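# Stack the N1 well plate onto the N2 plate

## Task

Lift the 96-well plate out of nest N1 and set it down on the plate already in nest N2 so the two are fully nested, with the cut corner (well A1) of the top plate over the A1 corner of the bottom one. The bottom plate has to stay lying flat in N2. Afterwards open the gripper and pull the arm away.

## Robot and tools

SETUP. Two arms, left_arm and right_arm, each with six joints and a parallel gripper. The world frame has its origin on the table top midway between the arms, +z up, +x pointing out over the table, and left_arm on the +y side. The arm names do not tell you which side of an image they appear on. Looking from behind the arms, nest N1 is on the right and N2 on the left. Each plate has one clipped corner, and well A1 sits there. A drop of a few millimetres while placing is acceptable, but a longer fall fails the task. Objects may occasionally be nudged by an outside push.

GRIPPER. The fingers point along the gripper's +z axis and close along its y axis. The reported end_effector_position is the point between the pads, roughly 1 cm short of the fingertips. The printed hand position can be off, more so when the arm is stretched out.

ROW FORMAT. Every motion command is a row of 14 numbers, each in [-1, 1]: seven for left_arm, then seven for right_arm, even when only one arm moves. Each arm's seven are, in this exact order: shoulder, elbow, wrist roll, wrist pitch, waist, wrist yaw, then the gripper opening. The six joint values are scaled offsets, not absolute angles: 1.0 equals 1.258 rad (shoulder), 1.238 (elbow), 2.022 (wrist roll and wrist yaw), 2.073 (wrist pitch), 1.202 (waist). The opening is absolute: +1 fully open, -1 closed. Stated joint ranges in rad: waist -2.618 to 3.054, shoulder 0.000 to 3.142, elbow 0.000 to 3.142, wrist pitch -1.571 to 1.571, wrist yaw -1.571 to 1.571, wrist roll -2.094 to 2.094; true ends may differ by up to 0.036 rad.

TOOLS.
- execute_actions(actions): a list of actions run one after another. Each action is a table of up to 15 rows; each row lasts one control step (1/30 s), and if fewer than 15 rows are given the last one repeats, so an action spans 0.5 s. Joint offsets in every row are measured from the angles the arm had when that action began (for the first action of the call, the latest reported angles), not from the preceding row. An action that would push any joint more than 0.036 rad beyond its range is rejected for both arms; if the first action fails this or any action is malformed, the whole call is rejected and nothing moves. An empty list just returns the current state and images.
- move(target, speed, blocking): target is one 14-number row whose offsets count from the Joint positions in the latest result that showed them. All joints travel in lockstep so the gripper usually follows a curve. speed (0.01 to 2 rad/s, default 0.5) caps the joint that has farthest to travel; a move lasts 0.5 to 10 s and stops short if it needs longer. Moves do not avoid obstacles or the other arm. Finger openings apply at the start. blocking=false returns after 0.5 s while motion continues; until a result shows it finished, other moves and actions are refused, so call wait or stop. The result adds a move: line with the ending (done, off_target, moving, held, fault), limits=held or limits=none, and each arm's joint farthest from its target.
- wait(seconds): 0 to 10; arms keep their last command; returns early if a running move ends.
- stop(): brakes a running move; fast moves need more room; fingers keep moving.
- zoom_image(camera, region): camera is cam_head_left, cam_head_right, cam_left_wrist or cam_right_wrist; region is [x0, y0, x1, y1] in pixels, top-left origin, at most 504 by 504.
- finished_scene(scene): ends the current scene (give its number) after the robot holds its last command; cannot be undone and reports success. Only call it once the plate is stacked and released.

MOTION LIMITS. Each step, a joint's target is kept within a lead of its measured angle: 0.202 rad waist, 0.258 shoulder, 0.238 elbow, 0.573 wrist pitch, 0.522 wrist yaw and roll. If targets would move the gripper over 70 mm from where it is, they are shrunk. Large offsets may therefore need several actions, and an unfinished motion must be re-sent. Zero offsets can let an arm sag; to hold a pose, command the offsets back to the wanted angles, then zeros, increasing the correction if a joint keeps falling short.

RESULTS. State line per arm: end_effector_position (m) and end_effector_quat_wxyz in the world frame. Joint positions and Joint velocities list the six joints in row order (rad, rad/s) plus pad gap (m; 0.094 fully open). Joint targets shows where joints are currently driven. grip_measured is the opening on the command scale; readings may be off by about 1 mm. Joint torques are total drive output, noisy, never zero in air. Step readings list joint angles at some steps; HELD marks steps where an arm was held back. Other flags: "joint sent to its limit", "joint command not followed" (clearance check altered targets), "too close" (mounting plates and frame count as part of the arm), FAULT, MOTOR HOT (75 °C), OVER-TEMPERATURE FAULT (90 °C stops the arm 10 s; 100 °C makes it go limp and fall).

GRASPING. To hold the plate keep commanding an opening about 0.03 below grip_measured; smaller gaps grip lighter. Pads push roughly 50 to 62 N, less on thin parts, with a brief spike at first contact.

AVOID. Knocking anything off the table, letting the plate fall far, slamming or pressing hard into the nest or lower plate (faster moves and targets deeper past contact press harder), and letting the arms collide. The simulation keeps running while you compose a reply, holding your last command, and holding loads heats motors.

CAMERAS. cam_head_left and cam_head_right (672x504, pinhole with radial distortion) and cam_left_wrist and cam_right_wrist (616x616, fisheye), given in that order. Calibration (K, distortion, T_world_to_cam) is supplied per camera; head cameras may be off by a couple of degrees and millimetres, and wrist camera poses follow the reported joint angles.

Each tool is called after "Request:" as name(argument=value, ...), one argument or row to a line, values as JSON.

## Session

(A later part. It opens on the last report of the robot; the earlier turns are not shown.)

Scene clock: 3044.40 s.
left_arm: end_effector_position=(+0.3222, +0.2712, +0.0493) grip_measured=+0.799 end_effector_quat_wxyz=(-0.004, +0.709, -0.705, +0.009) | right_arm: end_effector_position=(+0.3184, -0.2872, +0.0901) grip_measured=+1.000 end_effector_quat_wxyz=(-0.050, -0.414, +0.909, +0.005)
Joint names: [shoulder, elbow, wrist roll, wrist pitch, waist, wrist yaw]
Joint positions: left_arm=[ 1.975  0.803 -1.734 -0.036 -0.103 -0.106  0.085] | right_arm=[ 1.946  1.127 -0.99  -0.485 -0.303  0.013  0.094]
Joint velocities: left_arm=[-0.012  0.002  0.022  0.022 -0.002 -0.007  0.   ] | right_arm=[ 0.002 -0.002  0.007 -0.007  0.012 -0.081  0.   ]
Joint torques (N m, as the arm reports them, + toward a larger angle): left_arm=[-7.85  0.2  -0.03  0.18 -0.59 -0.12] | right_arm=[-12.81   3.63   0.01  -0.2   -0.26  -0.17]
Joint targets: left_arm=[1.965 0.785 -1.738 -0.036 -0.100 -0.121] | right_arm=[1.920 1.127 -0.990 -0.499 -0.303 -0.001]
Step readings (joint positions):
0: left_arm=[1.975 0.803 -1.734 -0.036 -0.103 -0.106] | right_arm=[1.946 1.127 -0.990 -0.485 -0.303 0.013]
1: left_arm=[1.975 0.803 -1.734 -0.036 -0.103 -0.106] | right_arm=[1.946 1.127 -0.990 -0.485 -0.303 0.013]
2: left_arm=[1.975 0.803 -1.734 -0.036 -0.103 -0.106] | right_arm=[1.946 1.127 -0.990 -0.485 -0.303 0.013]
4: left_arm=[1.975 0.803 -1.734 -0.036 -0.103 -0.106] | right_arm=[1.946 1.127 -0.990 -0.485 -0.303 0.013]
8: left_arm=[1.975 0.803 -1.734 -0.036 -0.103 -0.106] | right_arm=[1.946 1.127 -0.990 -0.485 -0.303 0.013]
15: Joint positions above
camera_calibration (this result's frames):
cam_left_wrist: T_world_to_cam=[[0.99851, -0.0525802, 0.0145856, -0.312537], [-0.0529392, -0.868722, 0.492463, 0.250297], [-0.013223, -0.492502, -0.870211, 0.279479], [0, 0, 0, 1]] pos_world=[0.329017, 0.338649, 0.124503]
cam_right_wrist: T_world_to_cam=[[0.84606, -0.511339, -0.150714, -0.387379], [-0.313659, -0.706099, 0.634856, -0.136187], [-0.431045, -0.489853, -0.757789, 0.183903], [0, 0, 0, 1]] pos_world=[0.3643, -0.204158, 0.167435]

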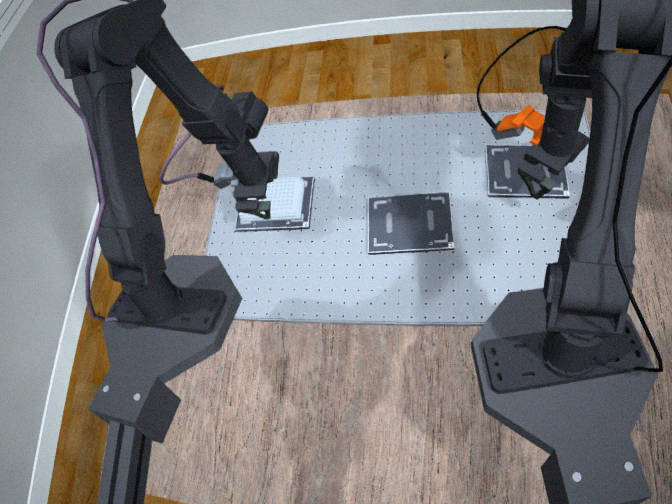

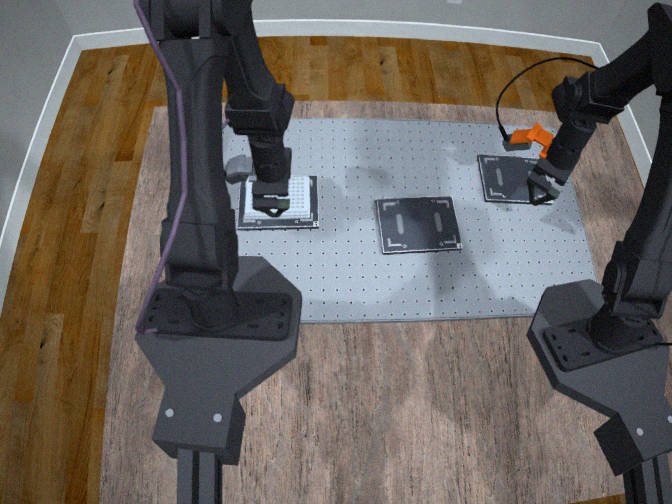

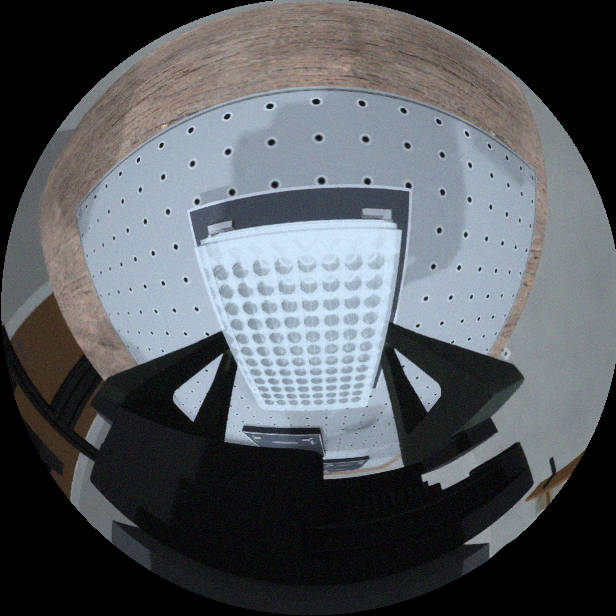

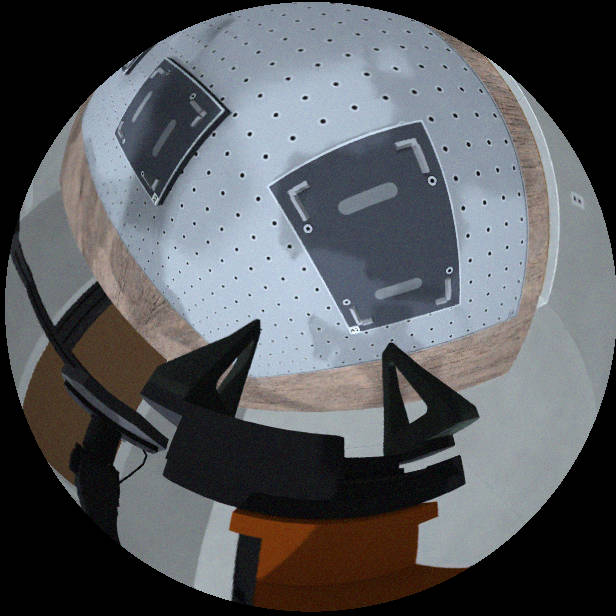

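Request:
execute_actions(
  actions=[
    [[-0.008,-0.0145,-0.002,0.0,0.0025,-0.008,0.784,-0.0207,0,0,-0.0068,0,-0.0069,1.0],[-0.008,-0.0145,-0.002,0.0,0.0025,-0.0083,0.784,-0.0207,0,0,-0.0068,0,-0.0069,1.0],[-0.008,-0.0145,-0.002,0.0,0.0025,-0.0086,0.784,-0.0207,0,0,-0.0068,0,-0.0069,1.0]],
  ],
)

Scene clock: 3047.63 s.
left_arm: end_effector_position=(+0.3223, +0.2714, +0.0493) grip_measured=+0.799 end_effector_quat_wxyz=(-0.005, +0.709, -0.705, +0.009) | right_arm: end_effector_position=(+0.3184, -0.2872, +0.0901) grip_measured=+1.000 end_effector_quat_wxyz=(-0.050, -0.414, +0.909, +0.005)
Joint names: [shoulder, elbow, wrist roll, wrist pitch, waist, wrist yaw]
Joint positions: left_arm=[ 1.975  0.803 -1.734 -0.036 -0.103 -0.107  0.085] | right_arm=[ 1.946  1.127 -0.99  -0.485 -0.303  0.013  0.094]
Joint velocities: left_arm=[-0.017 -0.007 -0.022 -0.022 -0.012  0.037 -0.   ] | right_arm=[ 0.002 -0.017 -0.022 -0.066 -0.022  0.007  0.   ]
Joint torques (N m, as the arm reports them, + toward a larger angle): left_arm=[-7.85  0.2  -0.03  0.18 -0.59 -0.14] | right_arm=[-12.84   3.63   0.01  -0.19  -0.27  -0.17]
Joint targets: left_arm=[1.965 0.785 -1.738 -0.036 -0.100 -0.123] | right_arm=[1.920 1.127 -0.990 -0.499 -0.303 -0.001]
Step readings (joint positions):
0: left_arm=[1.975 0.803 -1.734 -0.036 -0.103 -0.106] | right_arm=[1.946 1.127 -0.990 -0.485 -0.303 0.013]
1: left_arm=[1.975 0.803 -1.734 -0.036 -0.103 -0.106] | right_arm=[1.946 1.127 -0.990 -0.485 -0.303 0.013]
2: left_arm=[1.975 0.803 -1.734 -0.036 -0.103 -0.106] | right_arm=[1.946 1.127 -0.990 -0.485 -0.303 0.013]
4: left_arm=[1.975 0.803 -1.734 -0.036 -0.103 -0.106] | right_arm=[1.946 1.127 -0.990 -0.485 -0.303 0.013]
8: left_arm=[1.975 0.803 -1.734 -0.036 -0.103 -0.107] | right_arm=[1.946 1.127 -0.990 -0.485 -0.303 0.013]
15: Joint positions above
camera_calibration (this result's frames):
cam_left_wrist: T_world_to_cam=[[0.998509, -0.0525736, 0.0147051, -0.312565], [-0.0530073, -0.869279, 0.491472, 0.250696], [-0.0130556, -0.491518, -0.870769, 0.279285], [0, 0, 0, 1]] pos_world=[0.329034, 0.338765, 0.124579]
cam_right_wrist: T_world_to_cam=[[0.84606, -0.511339, -0.150714, -0.387379], [-0.313659, -0.706099, 0.634856, -0.136187], [-0.431045, -0.489853, -0.757789, 0.183903], [0, 0, 0, 1]] pos_world=[0.3643, -0.204158, 0.167435]

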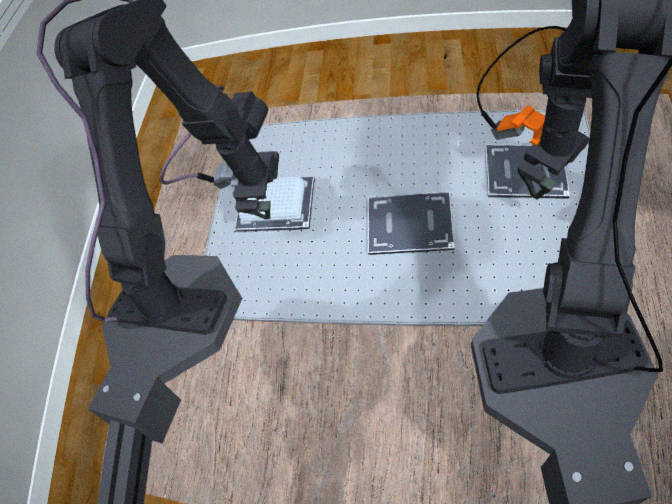

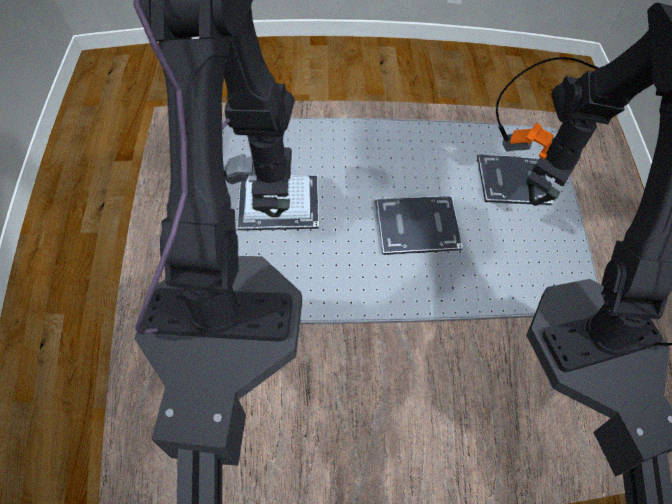

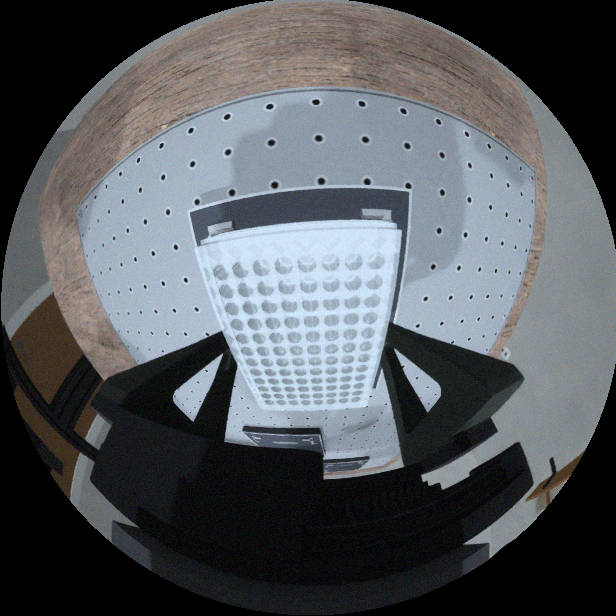

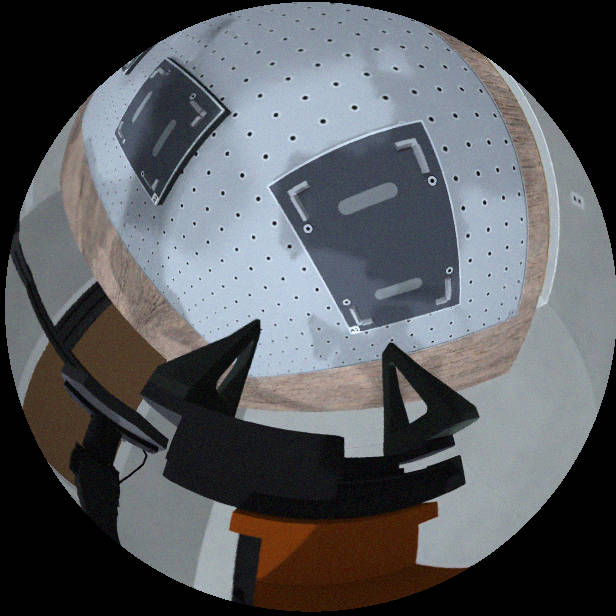

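Request:
execute_actions(
  actions=[
    [[-0.008,-0.0145,-0.002,0.0,0.0025,-0.0082,0.784,-0.0207,0,0,-0.0068,0,-0.0069,1.0],[-0.008,-0.0145,-0.002,0.0,0.0025,-0.0085,0.784,-0.0207,0,0,-0.0068,0,-0.0069,1.0],[-0.008,-0.0145,-0.002,0.0,0.0025,-0.0088,0.784,-0.0207,0,0,-0.0068,0,-0.0069,1.0]],
  ],
)

Request:
zoom_image(
  camera="cam_left_wrist",
  region=[350, 200, 420, 250],
)

Scene clock: 3052.27 s.
left_arm: end_effector_position=(+0.3223, +0.2717, +0.0493) grip_measured=+0.799 end_effector_quat_wxyz=(-0.006, +0.709, -0.705, +0.008) | right_arm: end_effector_position=(+0.3184, -0.2872, +0.0901) grip_measured=+1.000 end_effector_quat_wxyz=(-0.050, -0.414, +0.909, +0.005)
Joint names: [shoulder, elbow, wrist roll, wrist pitch, waist, wrist yaw]
Joint positions: left_arm=[ 1.975  0.803 -1.734 -0.036 -0.103 -0.109  0.085] | right_arm=[ 1.946  1.127 -0.99  -0.485 -0.303  0.013  0.094]
Joint velocities: left_arm=[ 0.007  0.002  0.007 -0.007 -0.012  0.037 -0.001] | right_arm=[ 0.002  0.007  0.007  0.022  0.032 -0.051  0.   ]
Joint torques (N m, as the arm reports them, + toward a larger angle): left_arm=[-7.85  0.2  -0.03  0.18 -0.58 -0.13] | right_arm=[-12.83   3.61   0.01  -0.19  -0.28  -0.17]
Joint targets: left_arm=[1.965 0.785 -1.738 -0.036 -0.100 -0.125] | right_arm=[1.920 1.127 -0.990 -0.499 -0.303 -0.001]
Step readings (joint positions):
0: left_arm=[1.975 0.803 -1.734 -0.036 -0.103 -0.107] | right_arm=[1.946 1.127 -0.990 -0.485 -0.303 0.013]
1: left_arm=[1.975 0.803 -1.734 -0.036 -0.103 -0.107] | right_arm=[1.946 1.127 -0.990 -0.485 -0.303 0.013]
2: left_arm=[1.975 0.803 -1.734 -0.036 -0.103 -0.108] | right_arm=[1.946 1.127 -0.990 -0.485 -0.303 0.013]
4: left_arm=[1.975 0.803 -1.734 -0.036 -0.103 -0.108] | right_arm=[1.946 1.127 -0.990 -0.485 -0.303 0.013]
8: left_arm=[1.975 0.803 -1.734 -0.036 -0.103 -0.109] | right_arm=[1.946 1.127 -0.990 -0.485 -0.303 0.013]
15: Joint positions above
camera_calibration (this result's frames):
cam_left_wrist: T_world_to_cam=[[0.998506, -0.052563, 0.0149043, -0.312613], [-0.0531203, -0.870205, 0.489818, 0.25136], [-0.0127765, -0.489878, -0.871697, 0.278961], [0, 0, 0, 1]] pos_world=[0.329062, 0.33896, 0.124708]
cam_right_wrist: T_world_to_cam=[[0.84606, -0.511339, -0.150714, -0.387379], [-0.313659, -0.706099, 0.634856, -0.136187], [-0.431045, -0.489853, -0.757789, 0.183903], [0, 0, 0, 1]] pos_world=[0.3643, -0.204158, 0.167435]

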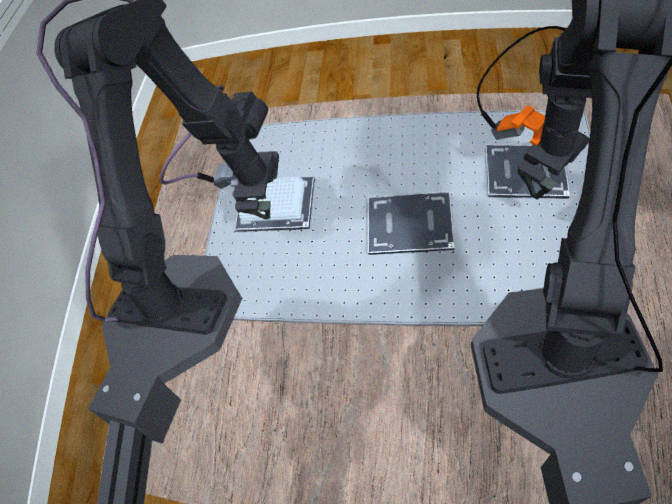

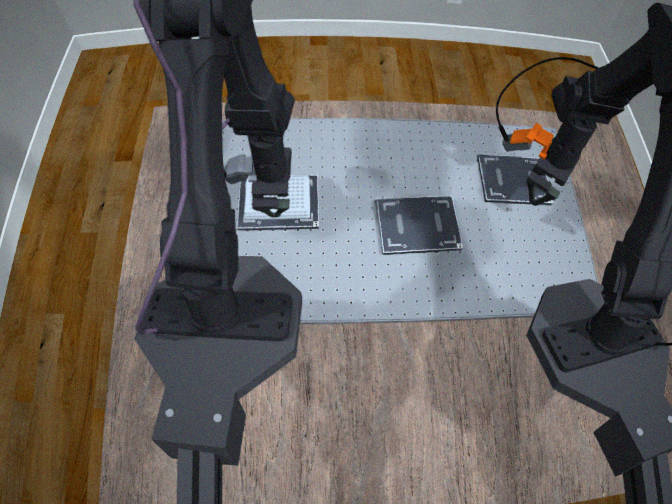

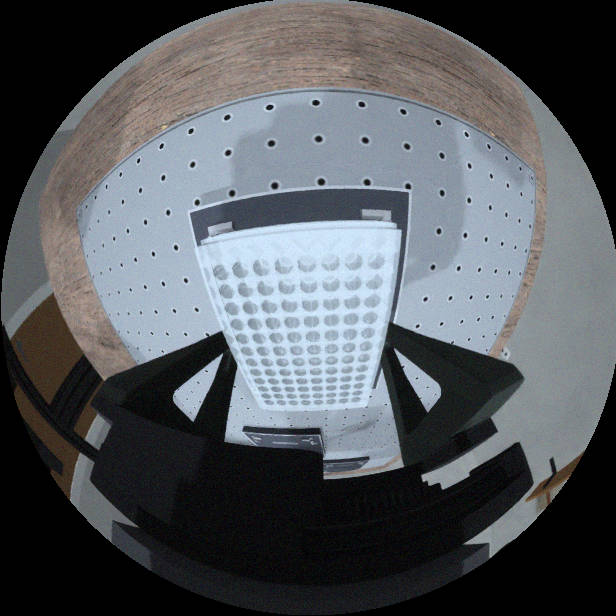

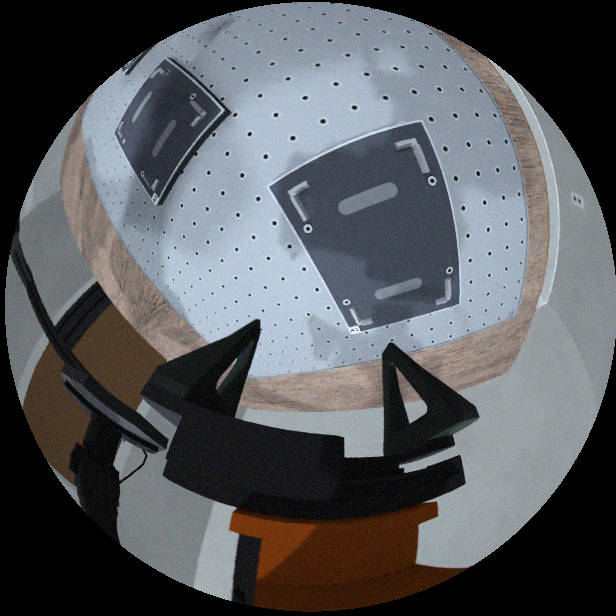

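Region (350, 200, 420, 250) of cam_left_wrist's 616x616 image, scaled by 7.200, with more detail than that image has; it fills the top 360 rows of this view, and the rest is white.

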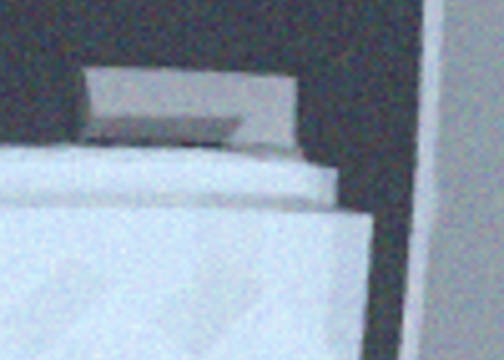

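Request:
execute_actions(
  actions=[
    [[-0.008,-0.0145,-0.002,0.0,0.0025,-0.006,0.790,-0.0207,0,0,-0.0068,0,-0.0069,1.0],[-0.008,-0.0145,-0.002,0.0005,0.0025,-0.004,0.796,-0.0207,0,0,-0.0068,0,-0.0069,1.0],[-0.008,-0.0145,-0.002,0.001,0.0025,-0.003,0.800,-0.0207,0,0,-0.0068,0,-0.0069,1.0],[-0.008,-0.0145,-0.002,0.0015,0.0025,-0.002,0.803,-0.0207,0,0,-0.0068,0,-0.0069,1.0],[-0.008,-0.0145,-0.002,0.002,0.0025,-0.002,0.805,-0.0207,0,0,-0.0068,0,-0.0069,1.0],[-0.008,-0.0145,-0.002,0.0025,0.0025,-0.002,0.805,-0.0207,0,0,-0.0068,0,-0.0069,1.0],[-0.008,-0.0145,-0.002,0.003,0.0025,-0.002,0.805,-0.0207,0,0,-0.0068,0,-0.0069,1.0],[-0.008,-0.0145,-0.002,0.0033,0.0025,-0.002,0.805,-0.0207,0,0,-0.0068,0,-0.0069,1.0],[-0.008,-0.0145,-0.002,0.0036,0.0025,-0.002,0.805,-0.0207,0,0,-0.0068,0,-0.0069,1.0],[-0.008,-0.0145,-0.002,0.004,0.0025,-0.002,0.805,-0.0207,0,0,-0.0068,0,-0.0069,1.0]],
  ],
)

Request:
zoom_image(
  camera="cam_left_wrist",
  region=[185, 175, 425, 375],
)

Scene clock: 3061.27 s.
left_arm: end_effector_position=(+0.3224, +0.2717, +0.0493) grip_measured=+0.810 end_effector_quat_wxyz=(-0.006, +0.709, -0.705, +0.009) | right_arm: end_effector_position=(+0.3184, -0.2872, +0.0901) grip_measured=+1.000 end_effector_quat_wxyz=(-0.050, -0.414, +0.909, +0.005)
Joint names: [shoulder, elbow, wrist roll, wrist pitch, waist, wrist yaw]
Joint positions: left_arm=[ 1.975  0.803 -1.734 -0.036 -0.103 -0.109  0.085] | right_arm=[ 1.946  1.127 -0.99  -0.485 -0.303  0.013  0.094]
Joint velocities: left_arm=[-0.012 -0.017  0.066 -0.037  0.032  0.125 -0.   ] | right_arm=[-0.017 -0.017  0.066 -0.007  0.022  0.007  0.   ]
Joint torques (N m, as the arm reports them, + toward a larger angle): left_arm=[-7.85  0.2  -0.03  0.26 -0.59 -0.02] | right_arm=[-12.83   3.64   0.02  -0.19  -0.27  -0.16]
Joint targets: left_arm=[1.965 0.785 -1.738 -0.028 -0.100 -0.113] | right_arm=[1.920 1.127 -0.990 -0.499 -0.303 -0.001]
Step readings (joint positions):
0: left_arm=[1.975 0.803 -1.734 -0.036 -0.103 -0.109] | right_arm=[1.946 1.127 -0.990 -0.485 -0.303 0.013]
1: left_arm=[1.975 0.803 -1.734 -0.036 -0.103 -0.109] | right_arm=[1.946 1.127 -0.990 -0.485 -0.303 0.013]
2: left_arm=[1.975 0.803 -1.734 -0.036 -0.103 -0.109] | right_arm=[1.946 1.127 -0.990 -0.485 -0.303 0.013]
4: left_arm=[1.975 0.803 -1.734 -0.036 -0.103 -0.109] | right_arm=[1.946 1.127 -0.990 -0.485 -0.303 0.013]
8: left_arm=[1.975 0.803 -1.734 -0.036 -0.103 -0.109] | right_arm=[1.946 1.127 -0.990 -0.485 -0.303 0.013]
15: Joint positions above
camera_calibration (this result's frames):
cam_left_wrist: T_world_to_cam=[[0.998503, -0.0525204, 0.0152812, -0.312736], [-0.0532674, -0.870178, 0.48985, 0.25139], [-0.0124297, -0.489931, -0.871673, 0.278858], [0, 0, 0, 1]] pos_world=[0.329124, 0.33895, 0.124708]
cam_right_wrist: T_world_to_cam=[[0.84606, -0.511339, -0.150714, -0.387379], [-0.313659, -0.706099, 0.634856, -0.136187], [-0.431045, -0.489853, -0.757789, 0.183903], [0, 0, 0, 1]] pos_world=[0.3643, -0.204158, 0.167435]

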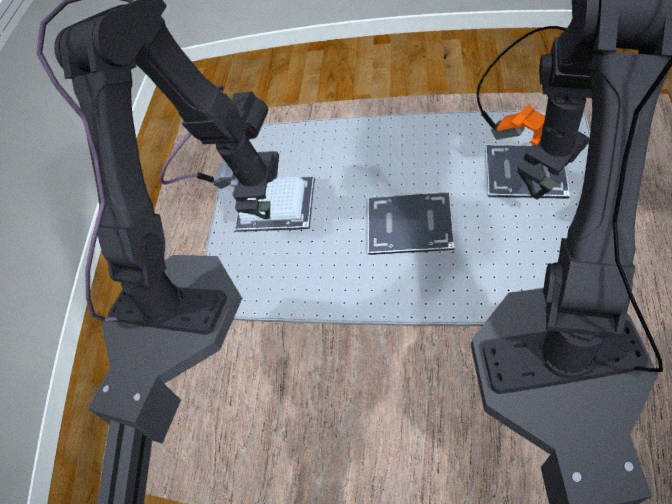

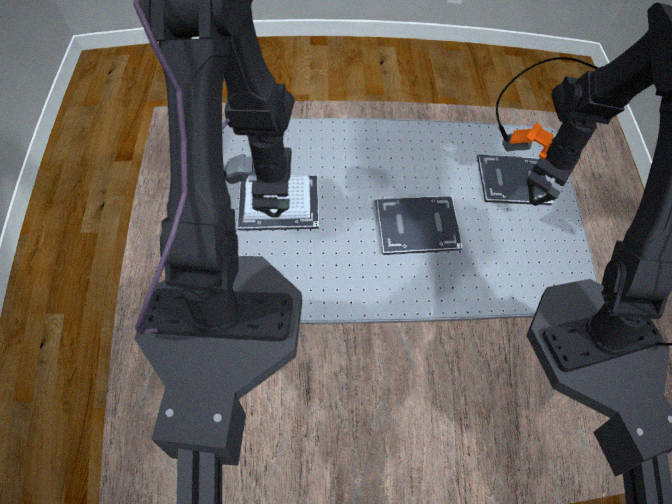

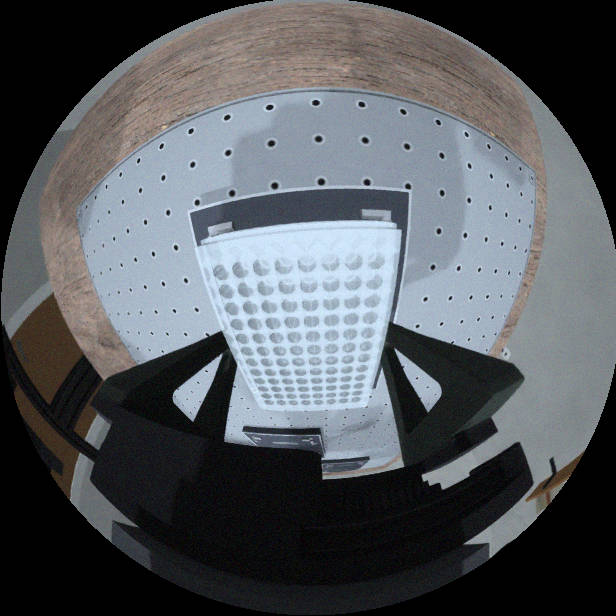

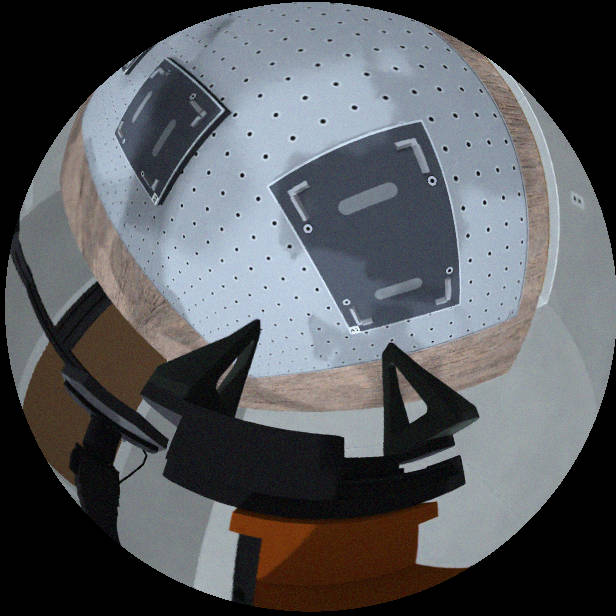

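Region (185, 175, 425, 375) of cam_left_wrist's 616x616 image, scaled by 2.100, with more detail than that image has.

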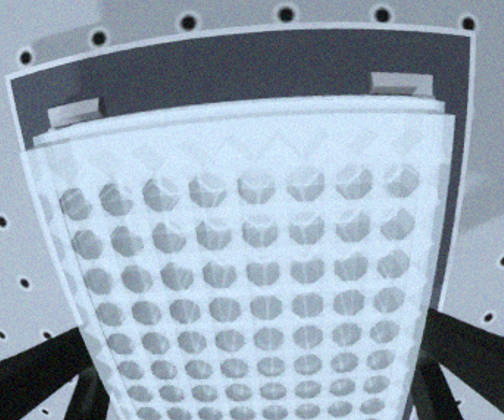

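Request:
execute_actions(
  actions=[
    [[-0.008,-0.0145,-0.002,0.004,0.0025,-0.002,0.803,-0.0207,0,0,-0.0068,0,-0.0069,1.0],[-0.008,-0.0145,-0.002,0.0042,0.0025,-0.002,0.801,-0.0207,0,0,-0.0068,0,-0.0069,1.0],[-0.008,-0.0145,-0.002,0.0044,0.0025,-0.002,0.800,-0.0207,0,0,-0.0068,0,-0.0069,1.0],[-0.008,-0.0145,-0.002,0.0046,0.0025,-0.002,0.800,-0.0207,0,0,-0.0068,0,-0.0069,1.0],[-0.008,-0.0145,-0.002,0.0048,0.0025,-0.002,0.800,-0.0207,0,0,-0.0068,0,-0.0069,1.0]],
  ],
)

Request:
zoom_image(
  camera="cam_left_wrist",
  region=[185, 175, 425, 375],
)

Scene clock: 3067.40 s.
left_arm: end_effector_position=(+0.3233, +0.2715, +0.0494) grip_measured=+0.810 end_effector_quat_wxyz=(-0.007, +0.709, -0.705, +0.010) | right_arm: end_effector_position=(+0.3184, -0.2872, +0.0901) grip_measured=+1.000 end_effector_quat_wxyz=(-0.050, -0.414, +0.909, +0.005)
Joint names: [shoulder, elbow, wrist roll, wrist pitch, waist, wrist yaw]
Joint positions: left_arm=[ 1.975  0.803 -1.734 -0.033 -0.103 -0.109  0.085] | right_arm=[ 1.946  1.127 -0.99  -0.485 -0.303  0.013  0.094]
Joint velocities: left_arm=[ 0.002 -0.027 -0.037  0.051 -0.012 -0.037  0.   ] | right_arm=[-0.022  0.002 -0.007 -0.037  0.027  0.007  0.   ]
Joint torques (N m, as the arm reports them, + toward a larger angle): left_arm=[-7.86  0.21 -0.03  0.25 -0.59 -0.03] | right_arm=[-12.83   3.64   0.01  -0.19  -0.26  -0.16]
Joint targets: left_arm=[1.965 0.785 -1.738 -0.026 -0.100 -0.113] | right_arm=[1.920 1.127 -0.990 -0.499 -0.303 -0.001]
Step readings (joint positions):
0: left_arm=[1.975 0.803 -1.734 -0.036 -0.103 -0.109] | right_arm=[1.946 1.127 -0.990 -0.485 -0.303 0.013]
1: left_arm=[1.975 0.803 -1.734 -0.036 -0.103 -0.109] | right_arm=[1.946 1.127 -0.990 -0.485 -0.303 0.013]
2: left_arm=[1.975 0.803 -1.734 -0.036 -0.103 -0.109] | right_arm=[1.946 1.127 -0.990 -0.485 -0.303 0.013]
4: left_arm=[1.975 0.803 -1.734 -0.036 -0.103 -0.109] | right_arm=[1.946 1.127 -0.990 -0.485 -0.303 0.013]
8: left_arm=[1.975 0.803 -1.734 -0.035 -0.103 -0.109] | right_arm=[1.946 1.127 -0.990 -0.485 -0.303 0.013]
15: Joint positions above
camera_calibration (this result's frames):
cam_left_wrist: T_world_to_cam=[[0.998465, -0.0521362, 0.0186739, -0.31384], [-0.0545915, -0.869932, 0.49014, 0.251657], [-0.00930903, -0.490407, -0.871444, 0.277928], [0, 0, 0, 1]] pos_world=[0.329684, 0.33886, 0.124712]
cam_right_wrist: T_world_to_cam=[[0.84606, -0.511339, -0.150714, -0.387379], [-0.313659, -0.706099, 0.634856, -0.136187], [-0.431045, -0.489853, -0.757789, 0.183903], [0, 0, 0, 1]] pos_world=[0.3643, -0.204158, 0.167435]

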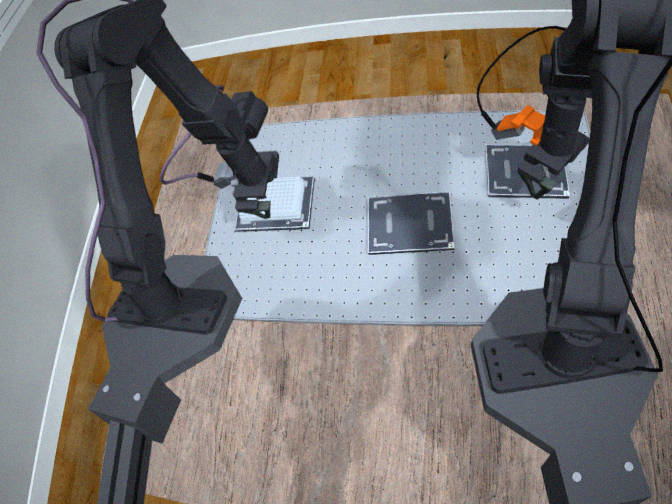

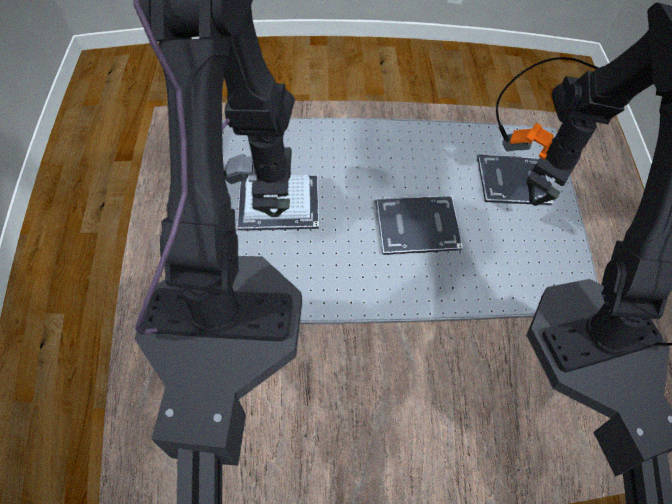

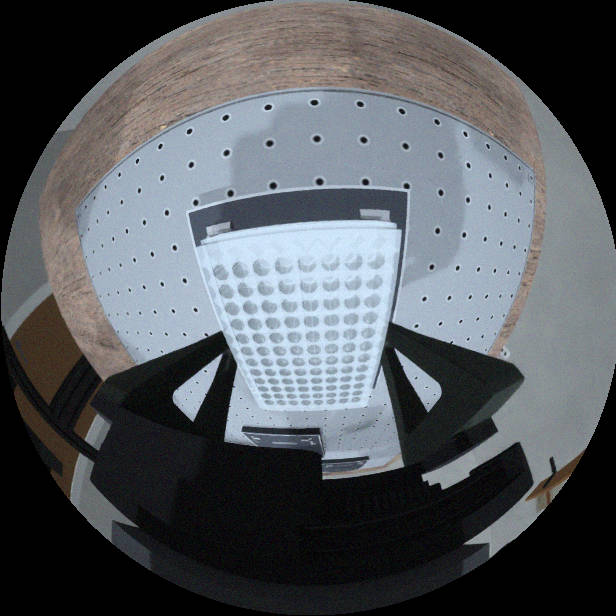

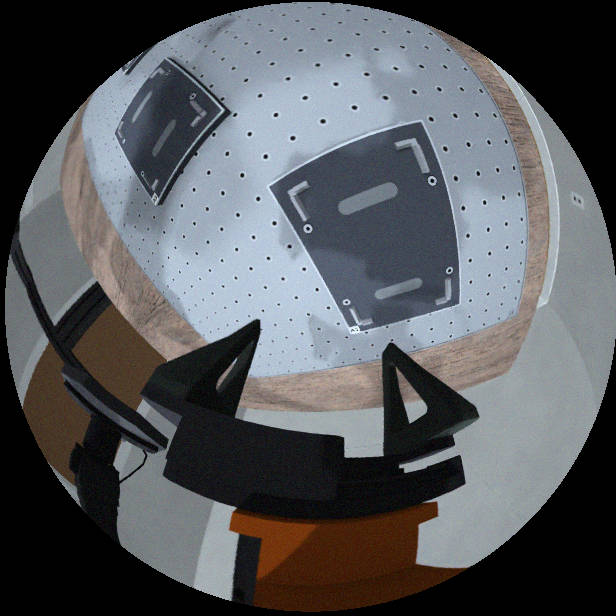

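Region (185, 175, 425, 375) of cam_left_wrist's 616x616 image, scaled by 2.100, with more detail than that image has.

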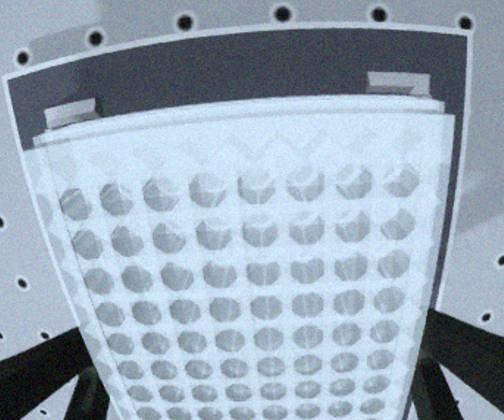

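Request:
execute_actions(
  actions=[
    [[-0.008,-0.0145,-0.002,0.002,0.0025,-0.002,0.803,-0.0207,0,0,-0.0068,0,-0.0069,1.0],[-0.008,-0.0145,-0.002,0.0,0.0025,-0.002,0.803,-0.0207,0,0,-0.0068,0,-0.0069,1.0],[-0.008,-0.0145,-0.002,-0.002,0.0025,-0.002,0.803,-0.0207,0,0,-0.0068,0,-0.0069,1.0],[-0.008,-0.0145,-0.002,-0.004,0.0025,-0.002,0.803,-0.0207,0,0,-0.0068,0,-0.0069,1.0],[-0.008,-0.0145,-0.002,-0.0055,0.0025,-0.002,0.803,-0.0207,0,0,-0.0068,0,-0.0069,1.0],[-0.008,-0.0145,-0.002,-0.0065,0.0025,-0.002,0.803,-0.0207,0,0,-0.0068,0,-0.0069,1.0],[-0.008,-0.0145,-0.002,-0.0072,0.0025,-0.002,0.803,-0.0207,0,0,-0.0068,0,-0.0069,1.0],[-0.008,-0.0145,-0.002,-0.0078,0.0025,-0.002,0.803,-0.0207,0,0,-0.0068,0,-0.0069,1.0],[-0.008,-0.0145,-0.002,-0.0083,0.0025,-0.002,0.803,-0.0207,0,0,-0.0068,0,-0.0069,1.0],[-0.008,-0.0145,-0.002,-0.0087,0.0025,-0.002,0.803,-0.0207,0,0,-0.0068,0,-0.0069,1.0],[-0.008,-0.0145,-0.002,-0.009,0.0025,-0.002,0.803,-0.0207,0,0,-0.0068,0,-0.0069,1.0]],
  ],
)

Request:
zoom_image(
  camera="cam_left_wrist",
  region=[185, 175, 425, 375],
)

Scene clock: 3094.67 s.
left_arm: end_effector_position=(+0.3228, +0.2716, +0.0493) grip_measured=+0.810 end_effector_quat_wxyz=(-0.006, +0.709, -0.705, +0.009) | right_arm: end_effector_position=(+0.3184, -0.2872, +0.0901) grip_measured=+1.000 end_effector_quat_wxyz=(-0.050, -0.414, +0.909, +0.005)
Joint names: [shoulder, elbow, wrist roll, wrist pitch, waist, wrist yaw]
Joint positions: left_arm=[ 1.975  0.803 -1.734 -0.035 -0.103 -0.109  0.085] | right_arm=[ 1.946  1.127 -0.99  -0.485 -0.303  0.013  0.094]
Joint velocities: left_arm=[ 0.017 -0.002 -0.051  0.007  0.017  0.022  0.001] | right_arm=[-0.017 -0.007 -0.051 -0.066  0.032 -0.022  0.   ]
Joint torques (N m, as the arm reports them, + toward a larger angle): left_arm=[-7.85  0.2  -0.03  0.02 -0.58 -0.03] | right_arm=[-12.84   3.64   0.01  -0.2   -0.26  -0.17]
Joint targets: left_arm=[1.965 0.785 -1.738 -0.051 -0.100 -0.113] | right_arm=[1.920 1.127 -0.990 -0.499 -0.303 -0.001]
Step readings (joint positions):
0: left_arm=[1.975 0.803 -1.734 -0.033 -0.103 -0.109] | right_arm=[1.946 1.127 -0.990 -0.485 -0.303 0.013]
1: left_arm=[1.975 0.803 -1.734 -0.033 -0.103 -0.109] | right_arm=[1.946 1.127 -0.990 -0.485 -0.303 0.013]
2: left_arm=[1.975 0.803 -1.734 -0.033 -0.103 -0.109] | right_arm=[1.946 1.127 -0.990 -0.485 -0.303 0.013]
4: left_arm=[1.975 0.803 -1.734 -0.033 -0.103 -0.109] | right_arm=[1.946 1.127 -0.990 -0.485 -0.303 0.013]
8: left_arm=[1.975 0.803 -1.734 -0.033 -0.103 -0.109] | right_arm=[1.946 1.127 -0.990 -0.485 -0.303 0.013]
15: Joint positions above
camera_calibration (this result's frames):
cam_left_wrist: T_world_to_cam=[[0.998488, -0.0523499, 0.0167891, -0.313227], [-0.0538558, -0.870069, 0.48998, 0.251508], [-0.0110427, -0.490143, -0.871572, 0.278445], [0, 0, 0, 1]] pos_world=[0.329373, 0.33891, 0.12471]
cam_right_wrist: T_world_to_cam=[[0.84606, -0.511339, -0.150714, -0.387379], [-0.313659, -0.706099, 0.634856, -0.136187], [-0.431045, -0.489853, -0.757789, 0.183903], [0, 0, 0, 1]] pos_world=[0.3643, -0.204158, 0.167435]

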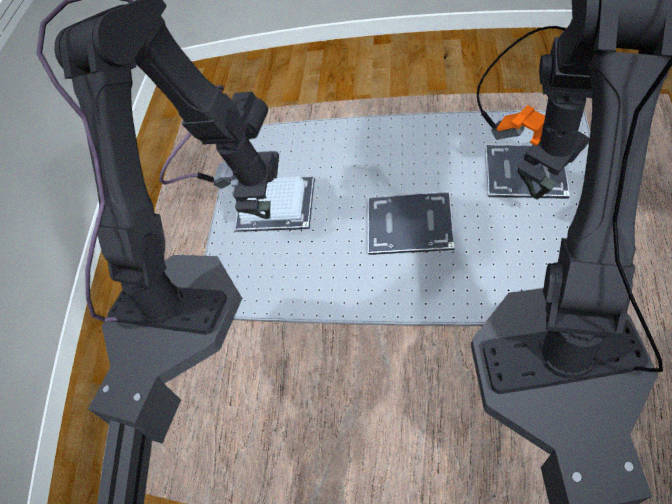

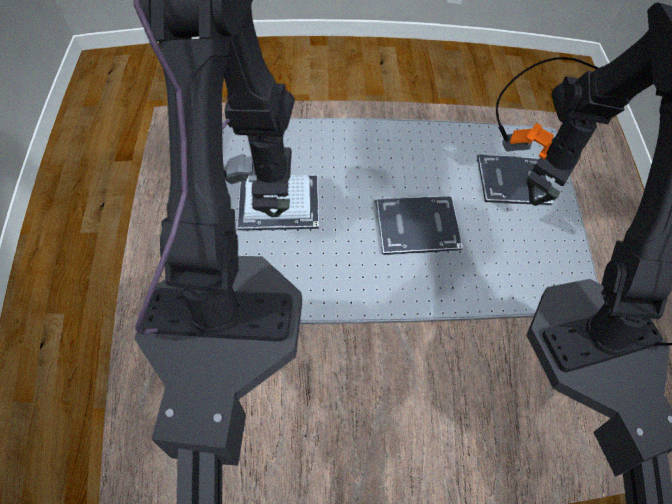

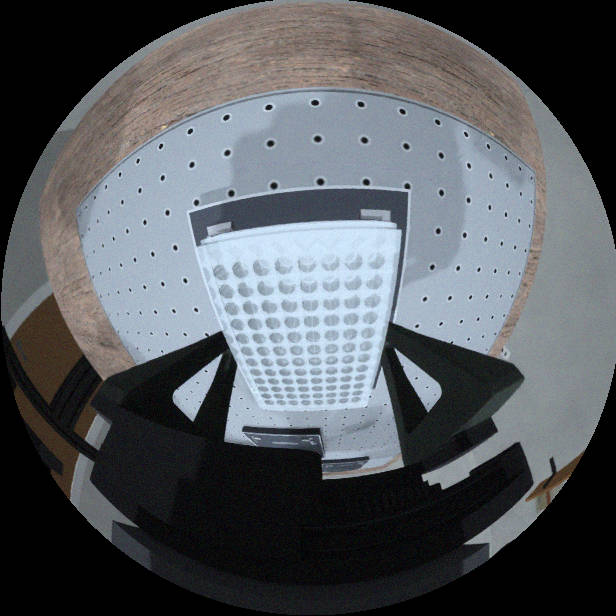

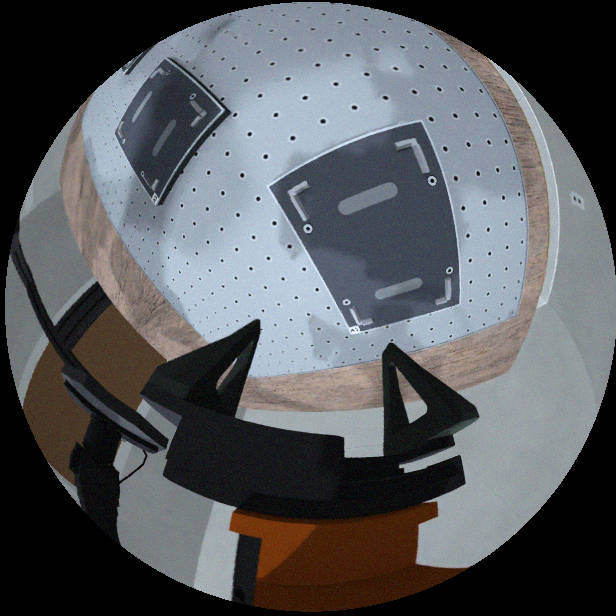

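Region (185, 175, 425, 375) of cam_left_wrist's 616x616 image, scaled by 2.100, with more detail than that image has.

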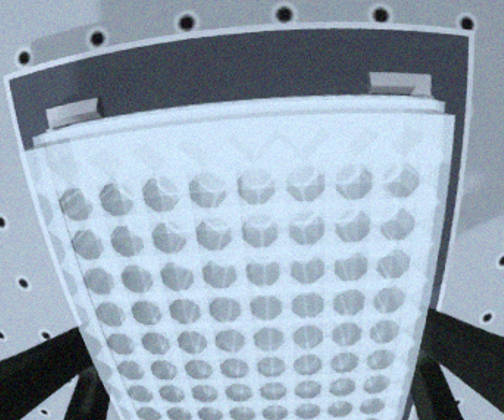

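Request:
execute_actions(
  actions=[],
)

Scene clock: 3109.57 s.
left_arm: end_effector_position=(+0.3228, +0.2716, +0.0493) grip_measured=+0.810 end_effector_quat_wxyz=(-0.006, +0.709, -0.705, +0.009) | right_arm: end_effector_position=(+0.3184, -0.2872, +0.0901) grip_measured=+1.000 end_effector_quat_wxyz=(-0.050, -0.414, +0.909, +0.005)
Joint names: [shoulder, elbow, wrist roll, wrist pitch, waist, wrist yaw]
Joint positions: left_arm=[ 1.975  0.803 -1.734 -0.035 -0.103 -0.109  0.085] | right_arm=[ 1.946  1.127 -0.99  -0.485 -0.303  0.013  0.094]
Joint velocities: left_arm=[-0.007 -0.007 -0.007 -0.066 -0.007 -0.022  0.001] | right_arm=[ 0.002  0.007 -0.051 -0.022  0.007  0.037  0.   ]
Joint torques (N m, as the arm reports them, + toward a larger angle): left_arm=[-7.84  0.21 -0.03  0.03 -0.59 -0.03] | right_arm=[-12.81   3.62   0.01  -0.2   -0.28  -0.17]
Joint targets: left_arm=[1.965 0.785 -1.738 -0.051 -0.100 -0.113] | right_arm=[1.920 1.127 -0.990 -0.499 -0.303 -0.001]
camera_calibration (this result's frames):
cam_left_wrist: T_world_to_cam=[[0.998488, -0.0523499, 0.0167891, -0.313227], [-0.0538558, -0.870069, 0.48998, 0.251508], [-0.0110427, -0.490143, -0.871572, 0.278445], [0, 0, 0, 1]] pos_world=[0.329373, 0.33891, 0.12471]
cam_right_wrist: T_world_to_cam=[[0.84606, -0.511339, -0.150714, -0.387379], [-0.313659, -0.706099, 0.634856, -0.136187], [-0.431045, -0.489853, -0.757789, 0.183903], [0, 0, 0, 1]] pos_world=[0.3643, -0.204158, 0.167435]

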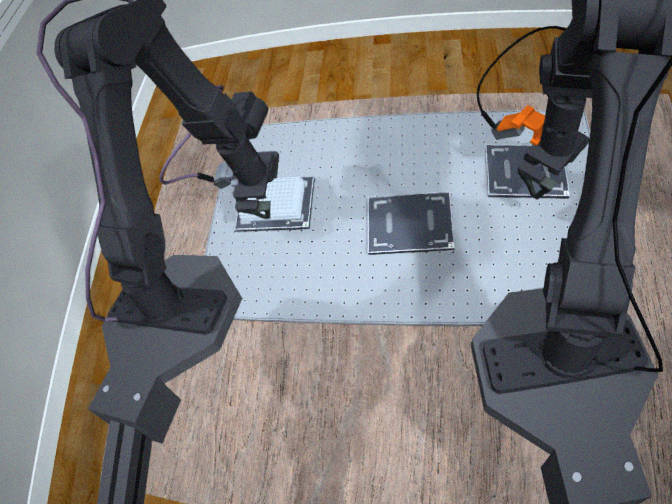

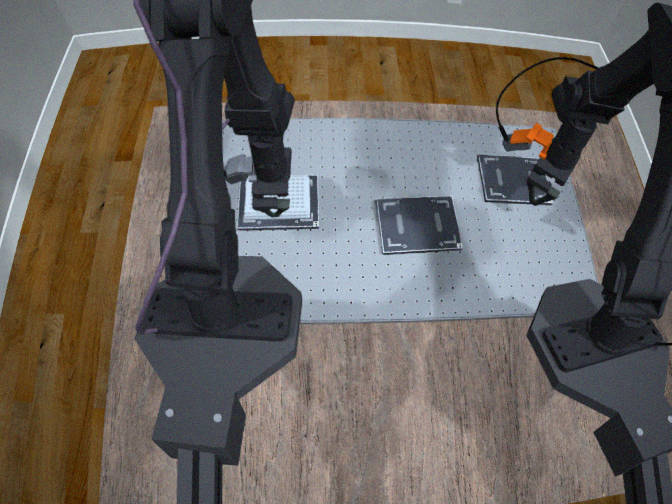

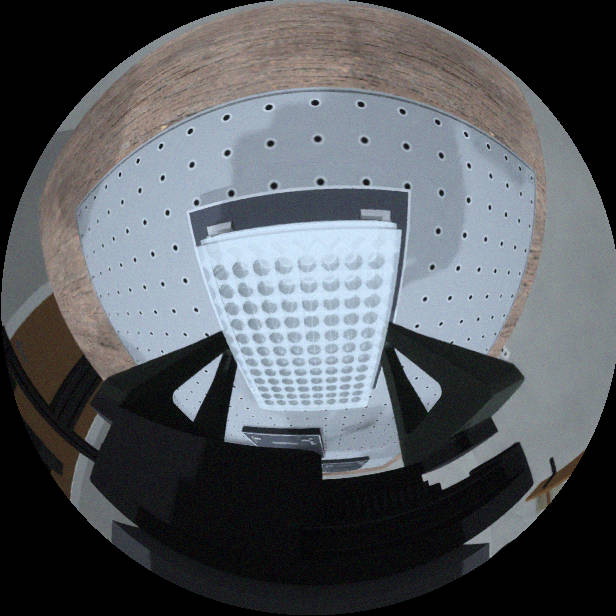

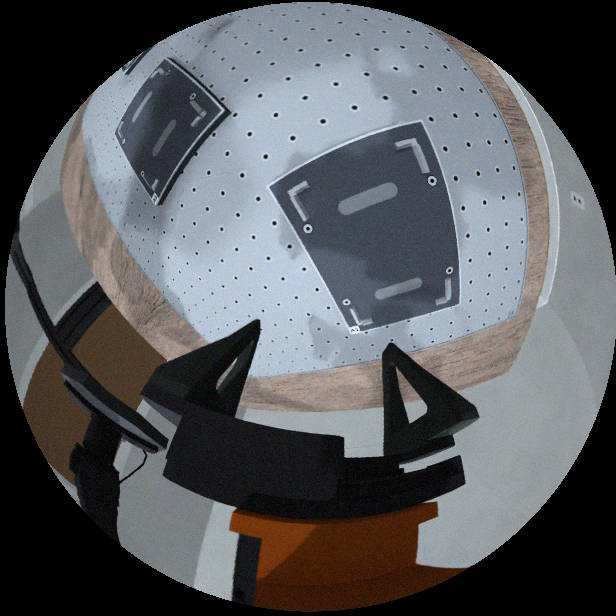

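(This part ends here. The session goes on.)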